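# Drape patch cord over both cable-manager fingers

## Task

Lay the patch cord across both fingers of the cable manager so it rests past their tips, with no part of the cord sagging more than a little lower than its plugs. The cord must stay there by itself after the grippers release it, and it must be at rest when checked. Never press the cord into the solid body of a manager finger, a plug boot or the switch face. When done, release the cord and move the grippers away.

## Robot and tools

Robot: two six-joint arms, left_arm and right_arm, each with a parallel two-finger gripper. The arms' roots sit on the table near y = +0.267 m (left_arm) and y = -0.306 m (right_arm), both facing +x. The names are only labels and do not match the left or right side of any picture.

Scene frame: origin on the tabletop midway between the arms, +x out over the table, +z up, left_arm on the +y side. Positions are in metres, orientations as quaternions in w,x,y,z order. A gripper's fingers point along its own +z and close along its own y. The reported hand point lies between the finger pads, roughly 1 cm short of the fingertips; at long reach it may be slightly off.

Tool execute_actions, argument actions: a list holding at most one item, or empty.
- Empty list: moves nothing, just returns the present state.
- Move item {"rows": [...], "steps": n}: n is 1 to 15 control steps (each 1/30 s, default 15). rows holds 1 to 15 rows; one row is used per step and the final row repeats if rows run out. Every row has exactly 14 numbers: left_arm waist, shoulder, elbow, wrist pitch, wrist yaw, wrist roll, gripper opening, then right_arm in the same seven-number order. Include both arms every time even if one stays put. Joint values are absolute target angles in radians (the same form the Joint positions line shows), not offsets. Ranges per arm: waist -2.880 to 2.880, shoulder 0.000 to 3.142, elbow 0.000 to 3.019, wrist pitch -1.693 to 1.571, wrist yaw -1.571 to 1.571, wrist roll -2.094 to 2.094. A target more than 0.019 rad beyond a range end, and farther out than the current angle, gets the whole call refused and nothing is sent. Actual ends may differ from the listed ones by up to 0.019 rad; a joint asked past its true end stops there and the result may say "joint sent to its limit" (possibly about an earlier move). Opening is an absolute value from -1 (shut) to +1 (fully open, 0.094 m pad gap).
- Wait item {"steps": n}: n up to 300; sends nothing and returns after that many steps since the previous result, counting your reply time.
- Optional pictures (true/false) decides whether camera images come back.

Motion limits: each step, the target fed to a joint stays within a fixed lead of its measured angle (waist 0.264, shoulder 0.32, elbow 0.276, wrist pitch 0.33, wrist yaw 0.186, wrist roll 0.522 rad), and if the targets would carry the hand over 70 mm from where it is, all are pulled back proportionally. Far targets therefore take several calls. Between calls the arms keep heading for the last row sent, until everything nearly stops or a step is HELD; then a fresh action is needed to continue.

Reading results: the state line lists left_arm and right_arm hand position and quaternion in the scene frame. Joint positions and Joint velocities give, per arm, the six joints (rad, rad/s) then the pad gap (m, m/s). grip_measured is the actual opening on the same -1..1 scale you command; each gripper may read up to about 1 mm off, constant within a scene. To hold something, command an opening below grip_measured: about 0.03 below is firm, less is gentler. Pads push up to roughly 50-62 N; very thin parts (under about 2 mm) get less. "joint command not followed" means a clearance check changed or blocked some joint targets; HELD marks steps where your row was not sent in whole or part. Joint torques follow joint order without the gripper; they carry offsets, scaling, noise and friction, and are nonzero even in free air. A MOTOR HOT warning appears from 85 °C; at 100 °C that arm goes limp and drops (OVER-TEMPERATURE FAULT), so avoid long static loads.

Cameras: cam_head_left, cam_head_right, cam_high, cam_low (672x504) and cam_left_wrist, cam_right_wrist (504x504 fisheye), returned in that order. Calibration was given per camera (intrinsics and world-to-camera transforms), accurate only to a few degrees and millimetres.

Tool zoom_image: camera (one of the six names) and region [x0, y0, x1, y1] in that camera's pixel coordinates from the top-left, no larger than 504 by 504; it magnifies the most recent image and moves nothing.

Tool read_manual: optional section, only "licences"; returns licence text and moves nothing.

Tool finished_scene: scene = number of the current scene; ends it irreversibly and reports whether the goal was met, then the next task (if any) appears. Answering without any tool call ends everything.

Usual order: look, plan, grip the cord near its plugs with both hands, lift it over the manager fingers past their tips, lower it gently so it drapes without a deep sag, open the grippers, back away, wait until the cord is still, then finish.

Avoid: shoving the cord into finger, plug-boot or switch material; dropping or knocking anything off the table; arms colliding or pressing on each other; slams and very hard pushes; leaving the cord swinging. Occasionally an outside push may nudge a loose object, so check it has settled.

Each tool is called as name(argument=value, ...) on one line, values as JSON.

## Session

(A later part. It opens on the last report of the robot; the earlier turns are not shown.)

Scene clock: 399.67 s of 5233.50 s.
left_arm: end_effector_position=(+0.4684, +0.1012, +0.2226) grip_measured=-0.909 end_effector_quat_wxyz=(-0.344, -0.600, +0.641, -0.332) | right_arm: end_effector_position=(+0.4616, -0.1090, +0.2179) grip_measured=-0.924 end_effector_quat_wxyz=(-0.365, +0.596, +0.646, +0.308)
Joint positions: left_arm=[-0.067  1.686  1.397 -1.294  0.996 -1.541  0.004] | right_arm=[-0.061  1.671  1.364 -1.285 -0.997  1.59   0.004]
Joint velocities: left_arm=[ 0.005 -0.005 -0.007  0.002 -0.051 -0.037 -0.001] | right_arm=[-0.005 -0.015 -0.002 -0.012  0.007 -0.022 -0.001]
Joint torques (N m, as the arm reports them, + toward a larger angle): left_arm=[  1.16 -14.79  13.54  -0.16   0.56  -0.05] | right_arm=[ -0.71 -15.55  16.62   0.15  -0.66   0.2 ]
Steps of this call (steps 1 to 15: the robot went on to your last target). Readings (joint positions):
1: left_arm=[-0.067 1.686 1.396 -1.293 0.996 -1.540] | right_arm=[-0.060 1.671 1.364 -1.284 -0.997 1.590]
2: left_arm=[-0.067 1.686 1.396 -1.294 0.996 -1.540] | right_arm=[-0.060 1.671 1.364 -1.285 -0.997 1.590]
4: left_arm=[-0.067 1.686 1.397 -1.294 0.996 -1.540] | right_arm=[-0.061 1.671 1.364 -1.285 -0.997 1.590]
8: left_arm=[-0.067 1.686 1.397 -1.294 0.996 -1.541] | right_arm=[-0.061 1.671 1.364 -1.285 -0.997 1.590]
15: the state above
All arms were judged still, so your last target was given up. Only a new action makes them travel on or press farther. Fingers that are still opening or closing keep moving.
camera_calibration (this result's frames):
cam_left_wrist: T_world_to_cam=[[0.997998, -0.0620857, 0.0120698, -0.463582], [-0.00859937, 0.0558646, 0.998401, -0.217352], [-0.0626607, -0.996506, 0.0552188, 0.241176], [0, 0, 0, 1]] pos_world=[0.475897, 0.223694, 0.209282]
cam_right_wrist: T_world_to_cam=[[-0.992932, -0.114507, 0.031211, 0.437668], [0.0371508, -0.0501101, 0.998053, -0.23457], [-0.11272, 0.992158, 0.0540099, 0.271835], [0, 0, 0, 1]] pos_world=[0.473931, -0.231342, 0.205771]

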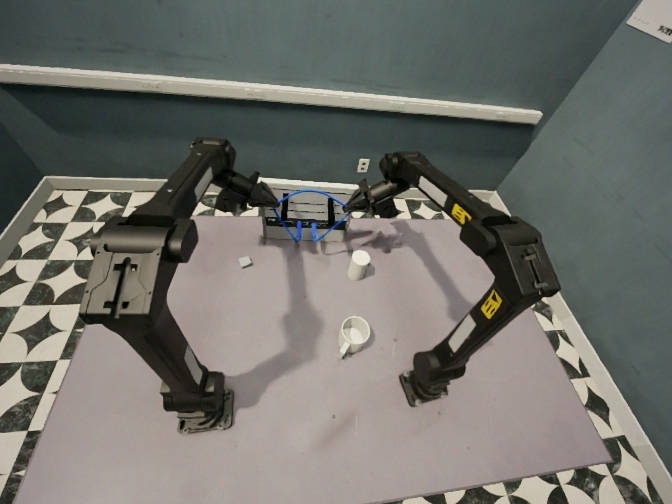

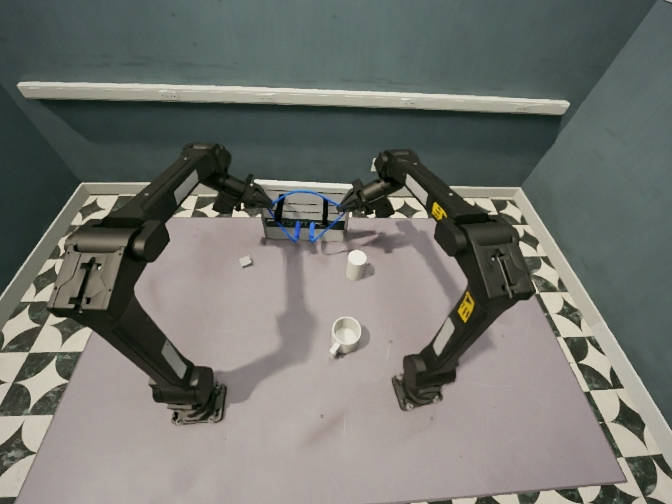

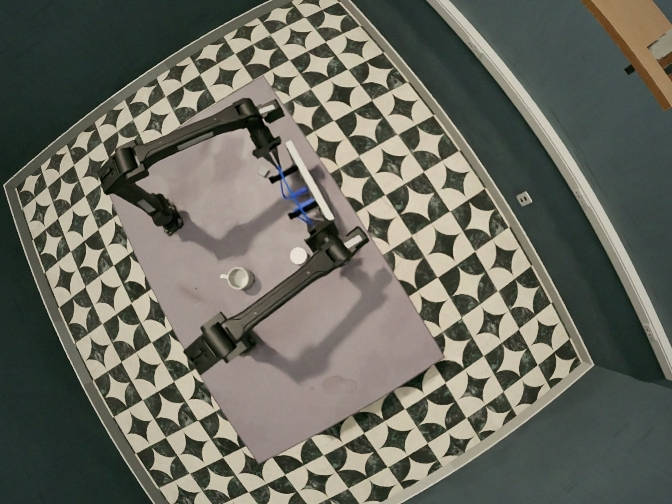

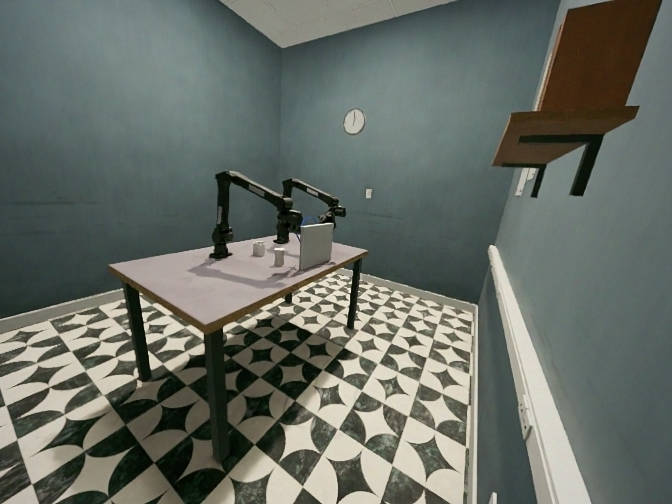

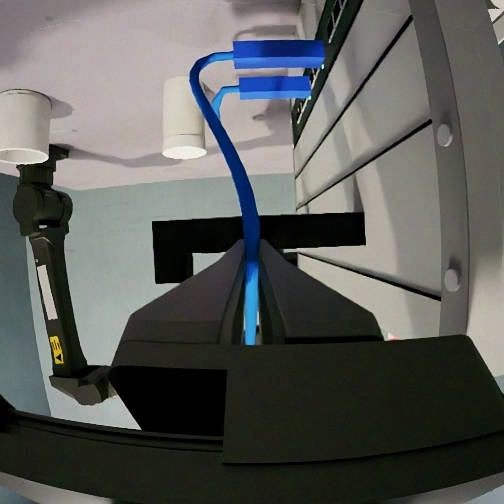

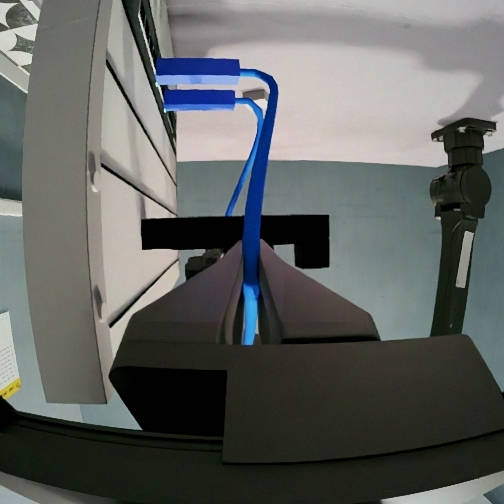

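execute_actions(actions=[{"rows":[[-0.05,1.695,1.456,-1.27,1.0,-1.55,-0.935,-0.08,1.68,1.445,-1.26,-1.0,1.6,-0.945],[-0.05,1.705,1.456,-1.26,1.0,-1.55,-0.935,-0.08,1.688,1.445,-1.25,-1.0,1.6,-0.945],[-0.05,1.715,1.456,-1.25,1.0,-1.55,-0.935,-0.08,1.696,1.445,-1.24,-1.0,1.6,-0.945],[-0.05,1.725,1.456,-1.24,1.0,-1.55,-0.935,-0.08,1.704,1.445,-1.23,-1.0,1.6,-0.945],[-0.05,1.735,1.456,-1.235,1.0,-1.55,-0.935,-0.08,1.712,1.445,-1.225,-1.0,1.6,-0.945]],"steps":15}], pictures=false)

execute_actions(actions=[{"steps":10}])

zoom_image(camera="cam_head_left", region=[210, 140, 410, 290])

zoom_image(camera="cam_low", region=[250, 180, 370, 280])

Scene clock: 424.97 s of 5233.50 s.
left_arm: end_effector_position=(+0.4813, +0.1010, +0.2045) grip_measured=-0.909 end_effector_quat_wxyz=(-0.342, -0.599, +0.642, -0.334) | right_arm: end_effector_position=(+0.4749, -0.1122, +0.2028) grip_measured=-0.924 end_effector_quat_wxyz=(-0.362, +0.597, +0.644, +0.313)
Joint positions: left_arm=[-0.067  1.729  1.404 -1.252  0.997 -1.541  0.004] | right_arm=[-0.07   1.708  1.37  -1.245 -0.998  1.59   0.004]
Joint velocities: left_arm=[-0.005 -0.005  0.046  0.002 -0.066  0.037  0.   ] | right_arm=[ 0.005 -0.005 -0.002 -0.007  0.007  0.037 -0.   ]
Joint torques (N m, as the arm reports them, + toward a larger angle): left_arm=[  2.16 -14.25  12.66   0.83   0.54  -0.03] | right_arm=[  0.01 -15.52  15.72   1.41  -0.62   0.2 ]
Steps of this call (steps 1 to 90: nothing new was sent; then 21.80 s passed at rest; steps 91 to 105: all 15 steps of this action). Readings (joint positions):
91: left_arm=[-0.067 1.686 1.397 -1.293 0.996 -1.541] | right_arm=[-0.061 1.671 1.364 -1.285 -0.997 1.590]
92: left_arm=[-0.067 1.687 1.397 -1.289 0.996 -1.541] | right_arm=[-0.061 1.672 1.364 -1.281 -0.997 1.590]
94: left_arm=[-0.067 1.691 1.398 -1.276 0.996 -1.541] | right_arm=[-0.061 1.677 1.364 -1.268 -0.997 1.590]
98: left_arm=[-0.067 1.716 1.404 -1.254 0.996 -1.541] | right_arm=[-0.063 1.699 1.369 -1.247 -0.997 1.590]
105: the state above

Scene clock: 425.30 s of 5233.50 s.
left_arm: end_effector_position=(+0.4813, +0.1012, +0.2045) grip_measured=-0.909 end_effector_quat_wxyz=(-0.342, -0.599, +0.642, -0.334) | right_arm: end_effector_position=(+0.4749, -0.1122, +0.2028) grip_measured=-0.924 end_effector_quat_wxyz=(-0.362, +0.597, +0.644, +0.313)
Joint positions: left_arm=[-0.066  1.729  1.404 -1.252  0.997 -1.541  0.004] | right_arm=[-0.07   1.708  1.37  -1.245 -0.998  1.59   0.004]
Joint velocities: left_arm=[ 0.005 -0.024 -0.007  0.007  0.037 -0.081 -0.   ] | right_arm=[ 0.015 -0.015 -0.012 -0.007 -0.037  0.007  0.001]
Joint torques (N m, as the arm reports them, + toward a larger angle): left_arm=[  0.98 -14.5   12.68   0.89   0.52  -0.04] | right_arm=[ -0.24 -15.37  16.04   1.53  -0.61   0.14]
Steps of this call (steps 1 to 10: the robot went on to your last target). Readings (joint positions):
1: left_arm=[-0.066 1.729 1.404 -1.252 0.997 -1.541] | right_arm=[-0.070 1.708 1.370 -1.245 -0.998 1.590]
2: left_arm=[-0.066 1.729 1.404 -1.252 0.997 -1.541] | right_arm=[-0.070 1.708 1.370 -1.245 -0.998 1.590]
4: left_arm=[-0.066 1.729 1.404 -1.252 0.997 -1.541] | right_arm=[-0.070 1.708 1.370 -1.245 -0.998 1.590]
8: left_arm=[-0.066 1.729 1.404 -1.252 0.997 -1.541] | right_arm=[-0.070 1.708 1.370 -1.245 -0.998 1.590]
10: the state above
camera_calibration (this result's frames):
cam_left_wrist: T_world_to_cam=[[0.997981, -0.0607139, 0.0186285, -0.477768], [-0.0151731, 0.0568853, 0.998265, -0.196087], [-0.0616682, -0.996533, 0.0558493, 0.242337], [0, 0, 0, 1]] pos_world=[0.488773, 0.223644, 0.191112]
cam_right_wrist: T_world_to_cam=[[-0.994243, -0.104867, 0.0219925, 0.454521], [0.0276615, -0.0529144, 0.998216, -0.215935], [-0.103516, 0.993078, 0.0555105, 0.272726], [0, 0, 0, 1]] pos_world=[0.486109, -0.234599, 0.190415]

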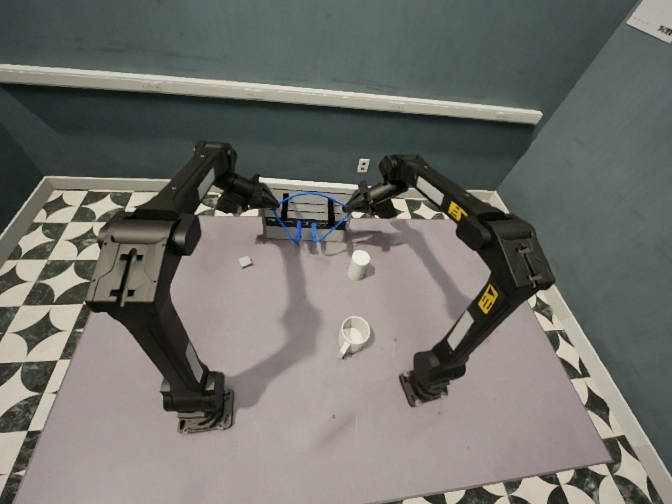

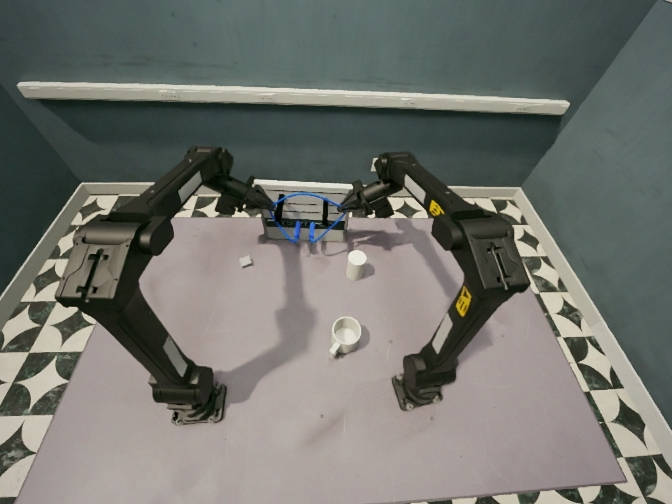

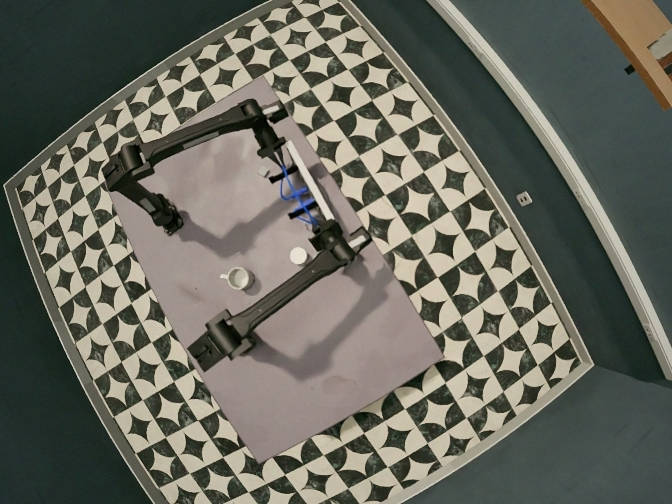

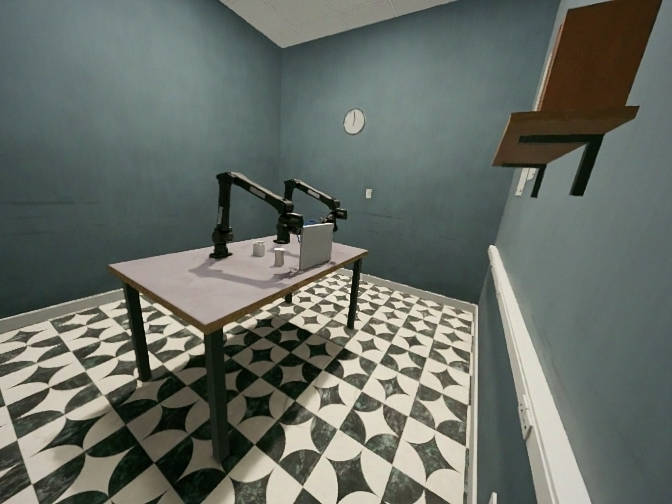

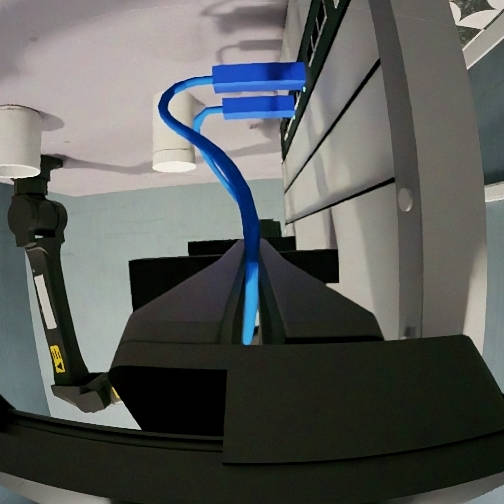

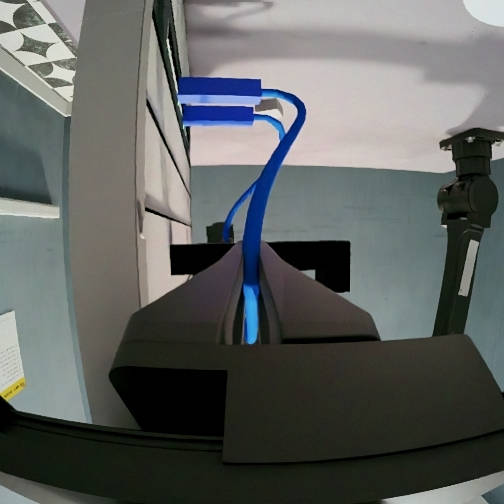

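Region (210, 140, 410, 290) of cam_head_left's 672x504 image, scaled by 2.520, with more detail than that image has; it fills the top 378 rows of this view, and the rest is white.

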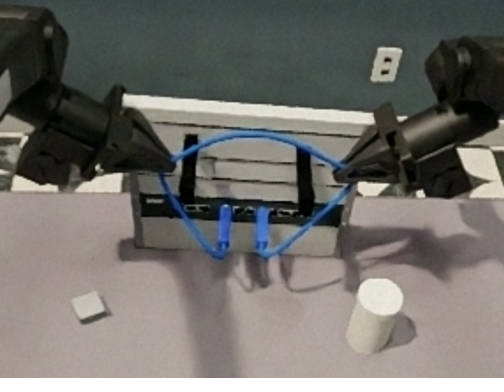

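Region (250, 180, 370, 280) of cam_low's 672x504 image, scaled by 4.200, with more detail than that image has.

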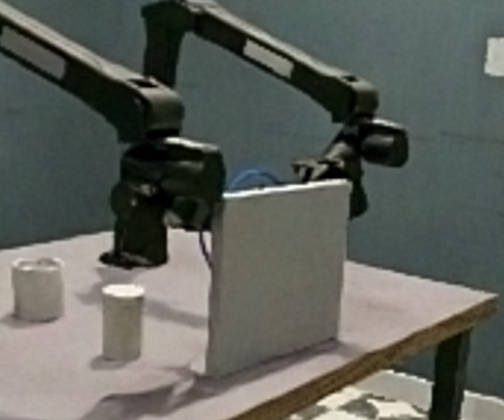

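execute_actions(actions=[{"rows":[[-0.05,1.735,1.395,-1.225,1.0,-1.55,-0.935,-0.08,1.712,1.362,-1.215,-1.0,1.6,-0.945],[-0.05,1.735,1.385,-1.215,1.0,-1.55,-0.935,-0.08,1.712,1.352,-1.205,-1.0,1.6,-0.945],[-0.05,1.735,1.375,-1.205,1.0,-1.55,-0.935,-0.08,1.712,1.342,-1.195,-1.0,1.6,-0.945],[-0.05,1.735,1.365,-1.195,1.0,-1.55,-0.935,-0.08,1.712,1.332,-1.185,-1.0,1.6,-0.945],[-0.05,1.735,1.355,-1.185,1.0,-1.55,-0.935,-0.08,1.712,1.322,-1.177,-1.0,1.6,-0.945]],"steps":15}], pictures=false)

execute_actions(actions=[{"steps":10}])

zoom_image(camera="cam_head_left", region=[230, 160, 390, 270])

zoom_image(camera="cam_high", region=[230, 130, 370, 270])

Scene clock: 444.03 s of 5233.50 s.
left_arm: end_effector_position=(+0.4787, +0.1051, +0.1900) grip_measured=-0.909 end_effector_quat_wxyz=(-0.339, -0.600, +0.640, -0.339) | right_arm: end_effector_position=(+0.4715, -0.1156, +0.1884) grip_measured=-0.924 end_effector_quat_wxyz=(-0.361, +0.598, +0.642, +0.318)
Joint positions: left_arm=[-0.058  1.729  1.363 -1.201  1.    -1.541  0.004] | right_arm=[-0.077  1.708  1.328 -1.198 -1.002  1.591  0.004]
Joint velocities: left_arm=[ 0.005  0.005 -0.017 -0.022 -0.125 -0.007 -0.001] | right_arm=[-0.015 -0.005 -0.007 -0.002  0.051 -0.007 -0.   ]
Joint torques (N m, as the arm reports them, + toward a larger angle): left_arm=[  0.7  -14.59   7.93   0.93   0.44  -0.03] | right_arm=[  0.59 -15.79   8.77   1.63  -0.42   0.18]
Steps of this call (steps 1 to 15: the robot went on to your last target; steps 16 to 90: nothing new was sent; then 15.23 s passed at rest; steps 91 to 105: all 15 steps of this action). Readings (joint positions):
91: left_arm=[-0.066 1.729 1.404 -1.250 0.997 -1.541] | right_arm=[-0.070 1.708 1.370 -1.243 -0.998 1.591]
92: left_arm=[-0.066 1.729 1.402 -1.244 0.997 -1.541] | right_arm=[-0.070 1.708 1.369 -1.238 -0.998 1.591]
94: left_arm=[-0.066 1.729 1.392 -1.227 0.999 -1.541] | right_arm=[-0.070 1.708 1.359 -1.221 -0.999 1.591]
98: left_arm=[-0.062 1.729 1.365 -1.205 1.000 -1.541] | right_arm=[-0.077 1.708 1.337 -1.198 -1.003 1.591]
105: the state above

Scene clock: 444.37 s of 5233.50 s.
left_arm: end_effector_position=(+0.4787, +0.1051, +0.1900) grip_measured=-0.909 end_effector_quat_wxyz=(-0.339, -0.600, +0.640, -0.339) | right_arm: end_effector_position=(+0.4715, -0.1156, +0.1884) grip_measured=-0.924 end_effector_quat_wxyz=(-0.361, +0.598, +0.642, +0.318)
Joint positions: left_arm=[-0.058  1.729  1.363 -1.201  1.    -1.541  0.004] | right_arm=[-0.077  1.708  1.328 -1.198 -1.002  1.591  0.004]
Joint velocities: left_arm=[-0.015  0.005  0.002  0.002 -0.022 -0.051 -0.   ] | right_arm=[-0.005 -0.015 -0.012  0.012 -0.081 -0.022  0.   ]
Joint torques (N m, as the arm reports them, + toward a larger angle): left_arm=[  0.55 -14.66   7.99   0.76   0.39  -0.03] | right_arm=[ -0.04 -14.78   8.88   1.44  -0.45   0.15]
Steps of this call (steps 1 to 10: the robot went on to your last target). Readings (joint positions):
1: left_arm=[-0.058 1.729 1.363 -1.201 1.000 -1.541] | right_arm=[-0.077 1.708 1.328 -1.198 -1.002 1.591]
2: left_arm=[-0.058 1.729 1.363 -1.201 1.000 -1.541] | right_arm=[-0.077 1.708 1.328 -1.198 -1.002 1.591]
4: left_arm=[-0.058 1.729 1.363 -1.201 1.000 -1.541] | right_arm=[-0.077 1.708 1.328 -1.198 -1.002 1.591]
8: left_arm=[-0.058 1.729 1.363 -1.201 1.000 -1.541] | right_arm=[-0.077 1.708 1.328 -1.198 -1.002 1.591]
10: the state above
camera_calibration (this result's frames):
cam_left_wrist: T_world_to_cam=[[0.998236, -0.0526359, 0.0274558, -0.477307], [-0.0242773, 0.0601032, 0.997897, -0.177777], [-0.0541754, -0.996803, 0.0587193, 0.242754], [0, 0, 0, 1]] pos_world=[0.485301, 0.227539, 0.176254]
cam_right_wrist: T_world_to_cam=[[-0.995053, -0.0978848, 0.0169597, 0.453218], [0.0226922, -0.0577508, 0.998073, -0.199823], [-0.0967168, 0.993521, 0.0596864, 0.272581], [0, 0, 0, 1]] pos_world=[0.481873, -0.237991, 0.175483]

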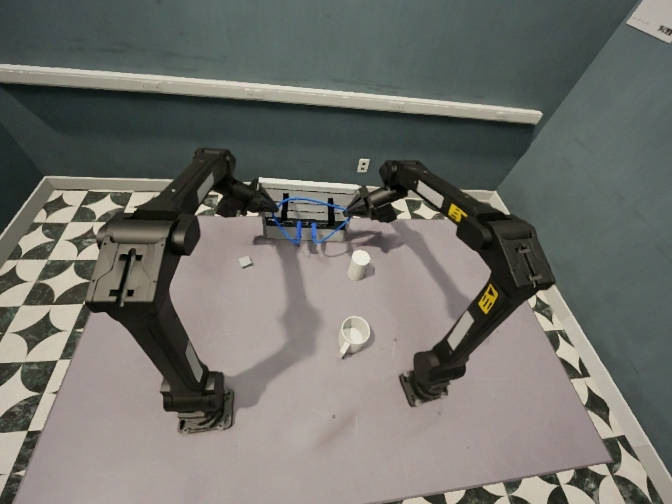

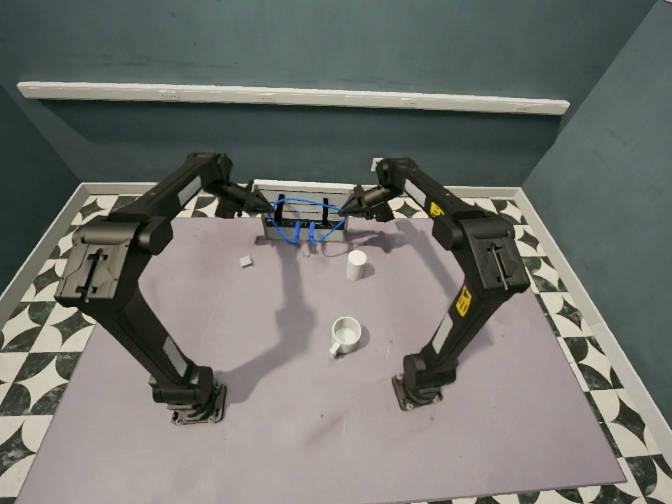

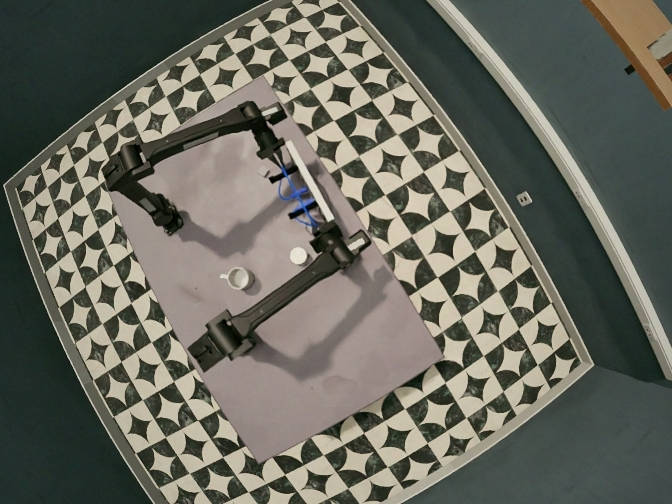

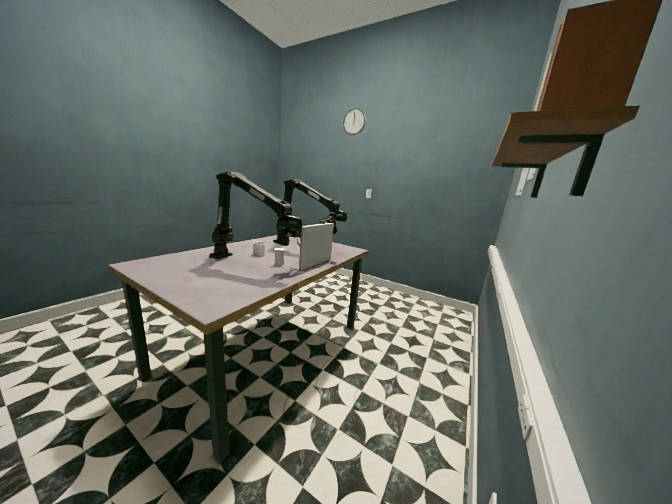

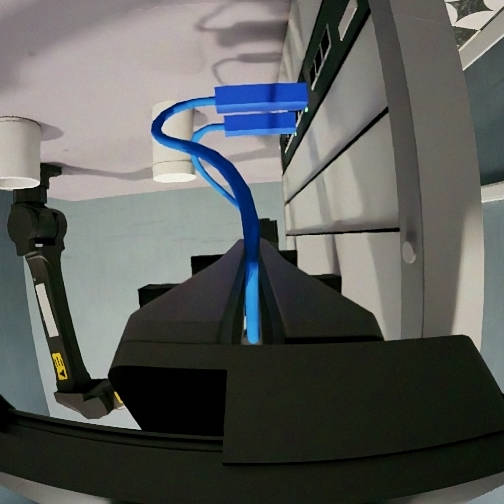

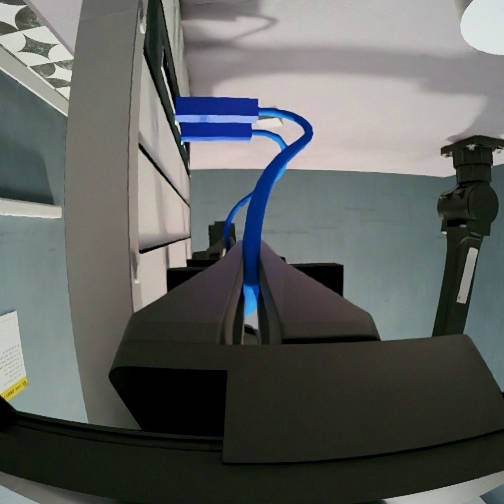

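Region (230, 160, 390, 270) of cam_head_left's 672x504 image, scaled by 3.150, with more detail than that image has; it fills the top 346 rows of this view, and the rest is white.

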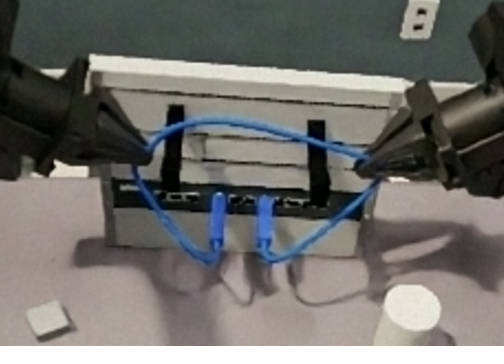

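Region (230, 130, 370, 270) of cam_high's 672x504 image, scaled by 3.600, with more detail than that image has.

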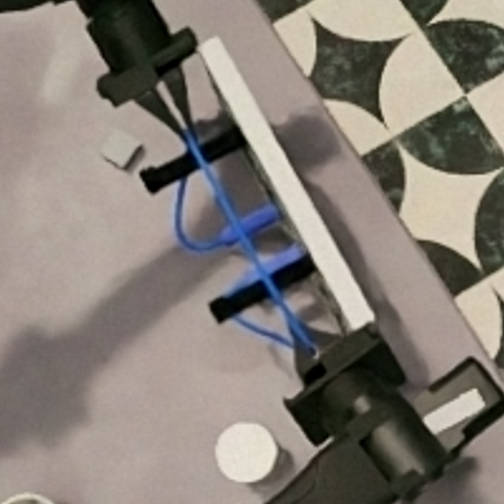

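Resting on/near the fingers. Release gently.

execute_actions(actions=[{"rows":[[-0.058,1.729,1.363,-1.2,1.0,-1.54,-0.8,-0.077,1.708,1.328,-1.198,-1.0,1.59,-0.8]],"steps":15}], pictures=false)

execute_actions(actions=[{"rows":[[-0.03,1.729,1.39,-1.2,1.0,-1.54,-0.65,-0.105,1.708,1.38,-1.198,-1.0,1.59,-0.65],[-0.01,1.729,1.39,-1.2,1.0,-1.54,-0.65,-0.125,1.708,1.38,-1.198,-1.0,1.59,-0.65],[0.01,1.729,1.39,-1.2,1.0,-1.54,-0.65,-0.145,1.708,1.38,-1.198,-1.0,1.59,-0.65],[0.03,1.729,1.39,-1.2,1.0,-1.54,-0.65,-0.165,1.708,1.38,-1.198,-1.0,1.59,-0.65],[0.05,1.729,1.39,-1.2,1.0,-1.54,-0.65,-0.185,1.708,1.38,-1.198,-1.0,1.59,-0.65]],"steps":15}])

zoom_image(camera="cam_head_left", region=[230, 160, 390, 270])

zoom_image(camera="cam_high", region=[230, 130, 370, 270])

Scene clock: 455.23 s of 5233.50 s.
left_arm: end_effector_position=(+0.4787, +0.1051, +0.1900) grip_measured=-0.802 end_effector_quat_wxyz=(-0.339, -0.600, +0.640, -0.339) | right_arm: end_effector_position=(+0.4715, -0.1156, +0.1883) grip_measured=-0.802 end_effector_quat_wxyz=(-0.360, +0.598, +0.642, +0.317)
Joint positions: left_arm=[-0.058  1.729  1.363 -1.201  1.    -1.541  0.009] | right_arm=[-0.077  1.708  1.328 -1.198 -1.002  1.591  0.009]
Joint velocities: left_arm=[-0.005 -0.015 -0.012  0.002  0.022  0.051 -0.   ] | right_arm=[ 0.005 -0.015  0.002 -0.012 -0.007 -0.022 -0.002]
Joint torques (N m, as the arm reports them, + toward a larger angle): left_arm=[ -0.46 -14.82   8.51   0.48   0.41   0.05] | right_arm=[  0.96 -15.5    9.28   0.62  -0.5    0.03]
Steps of this call (steps 1 to 15: the robot went on to your last target; steps 16 to 90: nothing new was sent; then 7.37 s passed at rest; steps 91 to 105: all 15 steps of this action). Readings (joint positions):
91: left_arm=[-0.058 1.729 1.363 -1.201 1.000 -1.541] | right_arm=[-0.077 1.708 1.328 -1.198 -1.002 1.591]
92: left_arm=[-0.058 1.729 1.363 -1.201 1.000 -1.541] | right_arm=[-0.077 1.708 1.328 -1.198 -1.002 1.591]
94: left_arm=[-0.058 1.729 1.363 -1.201 1.000 -1.541] | right_arm=[-0.077 1.708 1.328 -1.198 -1.002 1.591]
98: left_arm=[-0.058 1.729 1.363 -1.201 1.000 -1.541] | right_arm=[-0.077 1.708 1.328 -1.198 -1.002 1.591]
105: the state above

Scene clock: 455.73 s of 5233.50 s.
left_arm: end_effector_position=(+0.4946, +0.1664, +0.1900) grip_measured=-0.652 end_effector_quat_wxyz=(+0.318, +0.637, -0.603, +0.359) | right_arm: end_effector_position=(+0.4912, -0.1760, +0.1881) grip_measured=-0.652 end_effector_quat_wxyz=(-0.340, +0.636, +0.604, +0.339)
Joint positions: left_arm=[ 0.062  1.729  1.363 -1.201  1.    -1.541  0.016] | right_arm=[-0.2    1.708  1.328 -1.198 -1.     1.591  0.016]
Joint velocities: left_arm=[-0.015 -0.005  0.002 -0.007  0.066  0.022  0.001] | right_arm=[ 0.073 -0.015 -0.007  0.012 -0.022 -0.022  0.   ]
Joint torques (N m, as the arm reports them, + toward a larger angle): left_arm=[ -1.58 -14.96  10.7    0.34   0.43   0.05] | right_arm=[  1.52 -15.16  13.91   0.45  -0.52   0.05]
Steps of this call (steps 1 to 15: all 15 steps of this action). Readings (joint positions):
1: left_arm=[-0.057 1.729 1.363 -1.201 1.000 -1.541] | right_arm=[-0.079 1.708 1.328 -1.198 -1.002 1.591]
2: left_arm=[-0.055 1.729 1.363 -1.201 1.000 -1.541] | right_arm=[-0.082 1.708 1.328 -1.198 -1.002 1.591]
4: left_arm=[-0.040 1.729 1.363 -1.201 1.000 -1.541] | right_arm=[-0.101 1.708 1.328 -1.198 -1.002 1.591]
8: left_arm=[0.024 1.729 1.363 -1.201 1.000 -1.541] | right_arm=[-0.173 1.708 1.328 -1.198 -1.001 1.591]
15: the state above
camera_calibration (this result's frames):
cam_left_wrist: T_world_to_cam=[[0.997322, 0.0677885, 0.0274558, -0.509512], [-0.0313288, 0.0567476, 0.997897, -0.177034], [0.0660879, -0.996085, 0.0587193, 0.245188], [0, 0, 0, 1]] pos_world=[0.486397, 0.288814, 0.176254]
cam_right_wrist: T_world_to_cam=[[-0.999539, 0.0251744, 0.016966, 0.490851], [0.0154772, -0.0581988, 0.998185, -0.200043], [0.0261161, 0.997988, 0.0577823, 0.275366], [0, 0, 0, 1]] pos_world=[0.48653, -0.298811, 0.175441]

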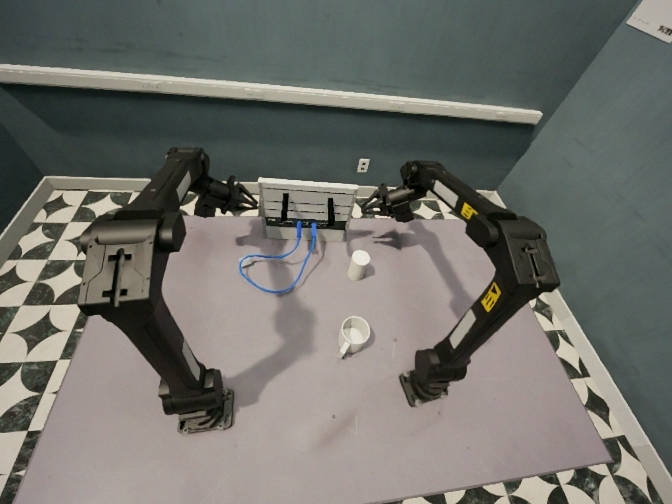

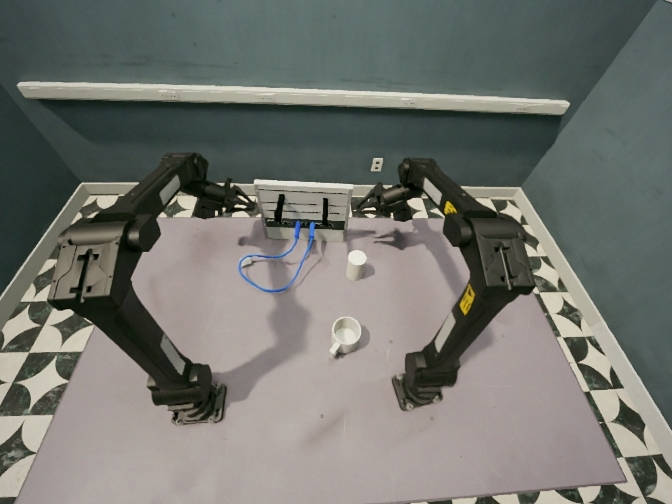

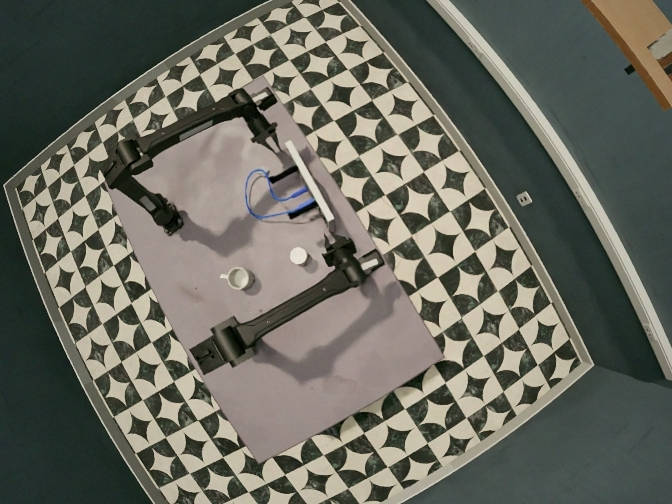

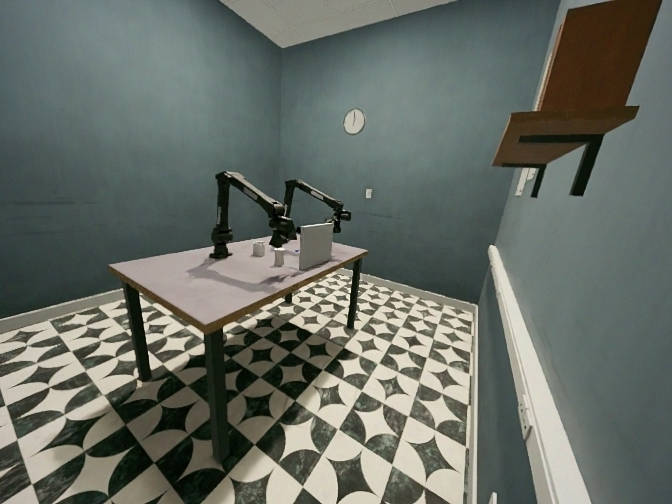

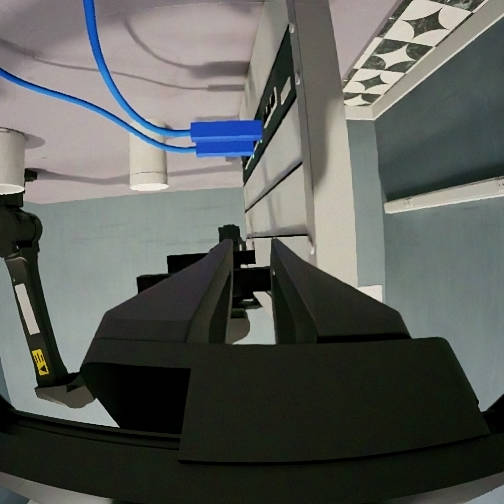

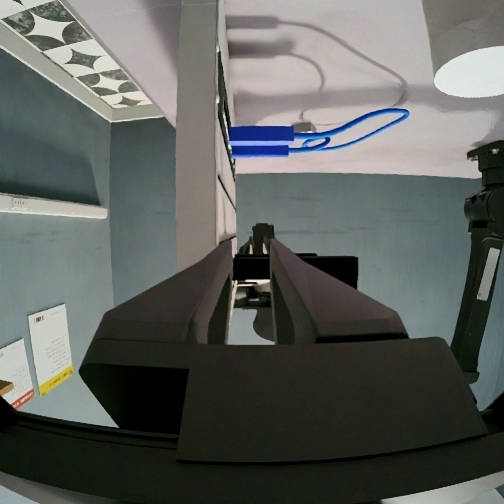

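Region (230, 160, 390, 270) of cam_head_left's 672x504 image, scaled by 3.150, with more detail than that image has; it fills the top 346 rows of this view, and the rest is white.

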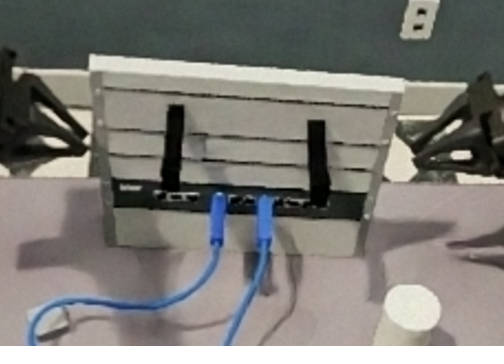

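Region (230, 130, 370, 270) of cam_high's 672x504 image, scaled by 3.600, with more detail than that image has.

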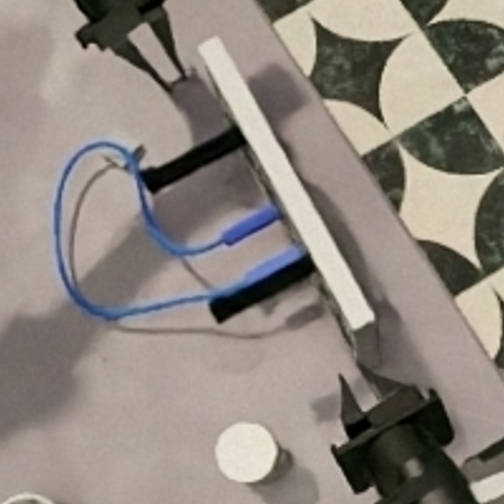

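execute_actions(actions=[{"rows":[[0.1,1.4,1.15,-1.25,0.5,-0.8,0.0,-0.1,1.4,1.15,-1.25,-0.5,0.9,0.0]],"steps":15}], pictures=false)

execute_actions(actions=[{"steps":30}])

zoom_image(camera="cam_head_left", region=[210, 160, 390, 340])

Scene clock: 508.00 s of 5233.50 s.
left_arm: end_effector_position=(+0.3935, +0.2327, +0.2088) grip_measured=-0.002 end_effector_quat_wxyz=(-0.041, -0.438, +0.862, -0.251) | right_arm: end_effector_position=(+0.3933, -0.1919, +0.2085) grip_measured=-0.002 end_effector_quat_wxyz=(-0.075, +0.394, +0.883, +0.242)
Joint positions: left_arm=[ 0.094  1.367  1.148 -1.245  0.504 -0.85   0.047] | right_arm=[-0.093  1.365  1.145 -1.241 -0.503  0.946  0.047]
Joint velocities: left_arm=[-0.015  0.298 -0.002  0.007  0.037  0.286  0.   ] | right_arm=[-0.005  0.21   0.027  0.007 -0.081 -0.242  0.001]
Joint torques (N m, as the arm reports them, + toward a larger angle): left_arm=[-0.33 -8.8   9.28  0.31  0.04  0.11] | right_arm=[ 0.09 -8.69 10.36  0.51 -0.23 -0.11]
Steps of this call (steps 1 to 30: the robot went on to your last target; steps 31 to 200: nothing new was sent; then 45.10 s passed at rest; steps 201 to 215: all 15 steps of this action). Readings (joint positions):
201: left_arm=[0.062 1.712 1.345 -1.199 0.944 -1.487] | right_arm=[-0.183 1.695 1.316 -1.198 -0.943 1.539]
202: left_arm=[0.062 1.678 1.302 -1.200 0.878 -1.424] | right_arm=[-0.177 1.668 1.283 -1.199 -0.876 1.477]
204: left_arm=[0.067 1.577 1.210 -1.216 0.714 -1.272] | right_arm=[-0.152 1.588 1.208 -1.211 -0.711 1.328]
208: left_arm=[0.088 1.390 1.146 -1.245 0.509 -1.002] | right_arm=[-0.097 1.420 1.144 -1.241 -0.509 1.083]
215: the state above

Scene clock: 509.00 s of 5233.50 s.
left_arm: end_effector_position=(+0.3959, +0.2332, +0.1957) grip_measured=-0.002 end_effector_quat_wxyz=(-0.051, -0.426, +0.869, -0.246) | right_arm: end_effector_position=(+0.3956, -0.1919, +0.1962) grip_measured=-0.002 end_effector_quat_wxyz=(-0.084, +0.382, +0.889, +0.236)
Joint positions: left_arm=[ 0.094  1.401  1.148 -1.245  0.503 -0.81   0.047] | right_arm=[-0.093  1.396  1.145 -1.241 -0.501  0.911  0.047]
Joint velocities: left_arm=[ 0.005 -0.005 -0.007 -0.002  0.037 -0.037 -0.   ] | right_arm=[-0.005 -0.005  0.012  0.012 -0.081 -0.081  0.001]
Joint torques (N m, as the arm reports them, + toward a larger angle): left_arm=[  0.24 -10.33   9.03   0.34   0.08   0.15] | right_arm=[  0.   -10.34  10.36   0.58  -0.25  -0.09]
Steps of this call (steps 1 to 30: the robot went on to your last target). Readings (joint positions):
1: left_arm=[0.094 1.377 1.148 -1.245 0.503 -0.842] | right_arm=[-0.093 1.372 1.145 -1.241 -0.502 0.939]
2: left_arm=[0.094 1.386 1.148 -1.245 0.503 -0.836] | right_arm=[-0.093 1.379 1.145 -1.241 -0.502 0.933]
4: left_arm=[0.094 1.398 1.148 -1.245 0.503 -0.827] | right_arm=[-0.093 1.390 1.145 -1.241 -0.502 0.925]
8: left_arm=[0.094 1.401 1.148 -1.245 0.503 -0.817] | right_arm=[-0.093 1.396 1.145 -1.241 -0.501 0.917]
30: the state above
All arms were judged still, so your last target was given up. Only a new action makes them travel on or press farther. Fingers that are still opening or closing keep moving.
camera_calibration (this result's frames):
cam_left_wrist: T_world_to_cam=[[0.764848, -0.518797, 0.381912, -0.256289], [-0.581498, -0.300848, 0.755878, 0.158974], [-0.27725, -0.800213, -0.531782, 0.523676], [0, 0, 0, 1]] pos_world=[0.433654, 0.333917, 0.256196]
cam_right_wrist: T_world_to_cam=[[-0.710841, -0.608511, -0.352732, 0.232242], [-0.583324, 0.229836, 0.779043, 0.127526], [-0.392985, 0.759533, -0.518336, 0.526347], [0, 0, 0, 1]] pos_world=[0.446323, -0.287767, 0.255395]

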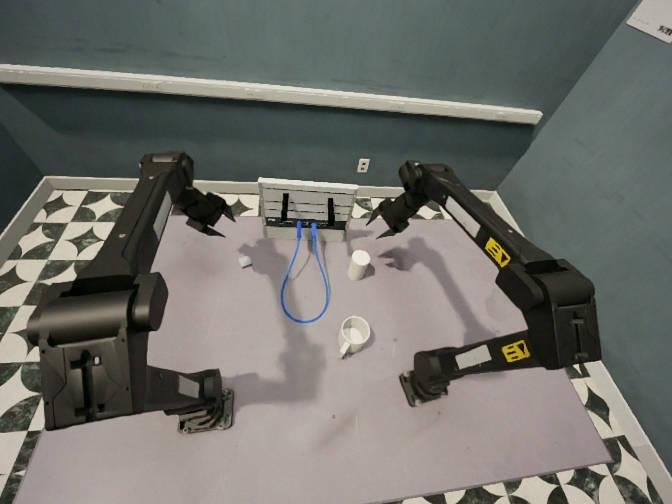

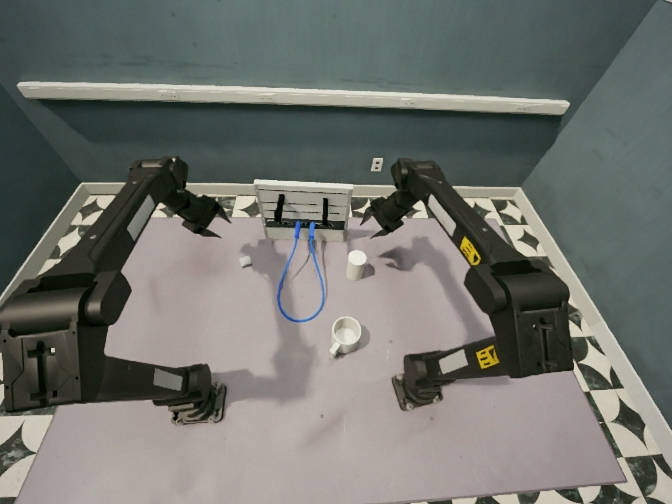

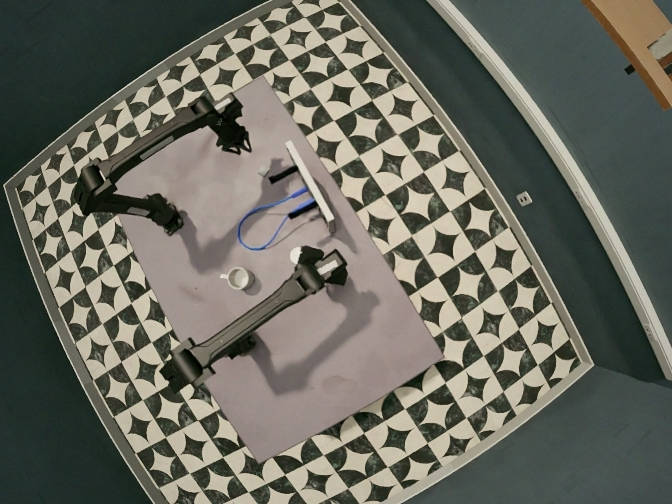

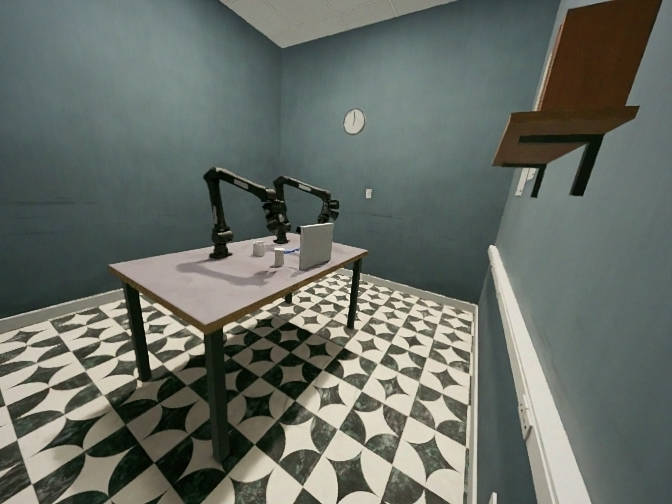

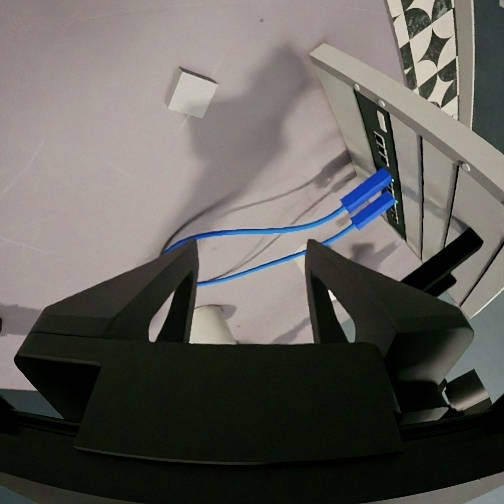

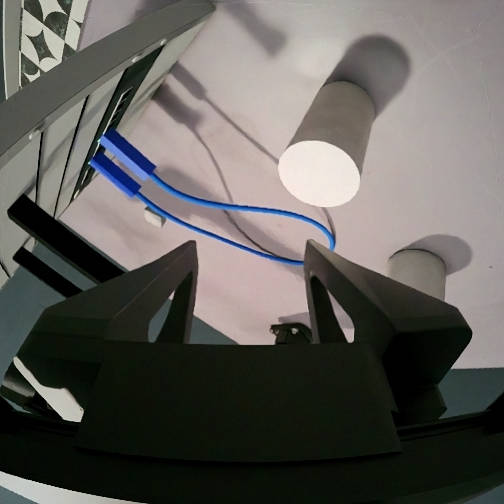

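Region (210, 160, 390, 340) of cam_head_left's 672x504 image, scaled by 2.800, with more detail than that image has.

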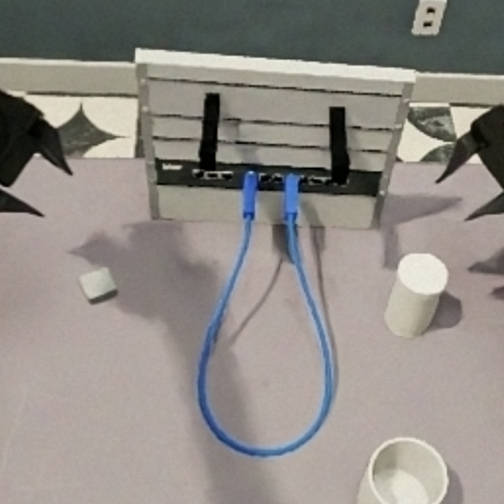

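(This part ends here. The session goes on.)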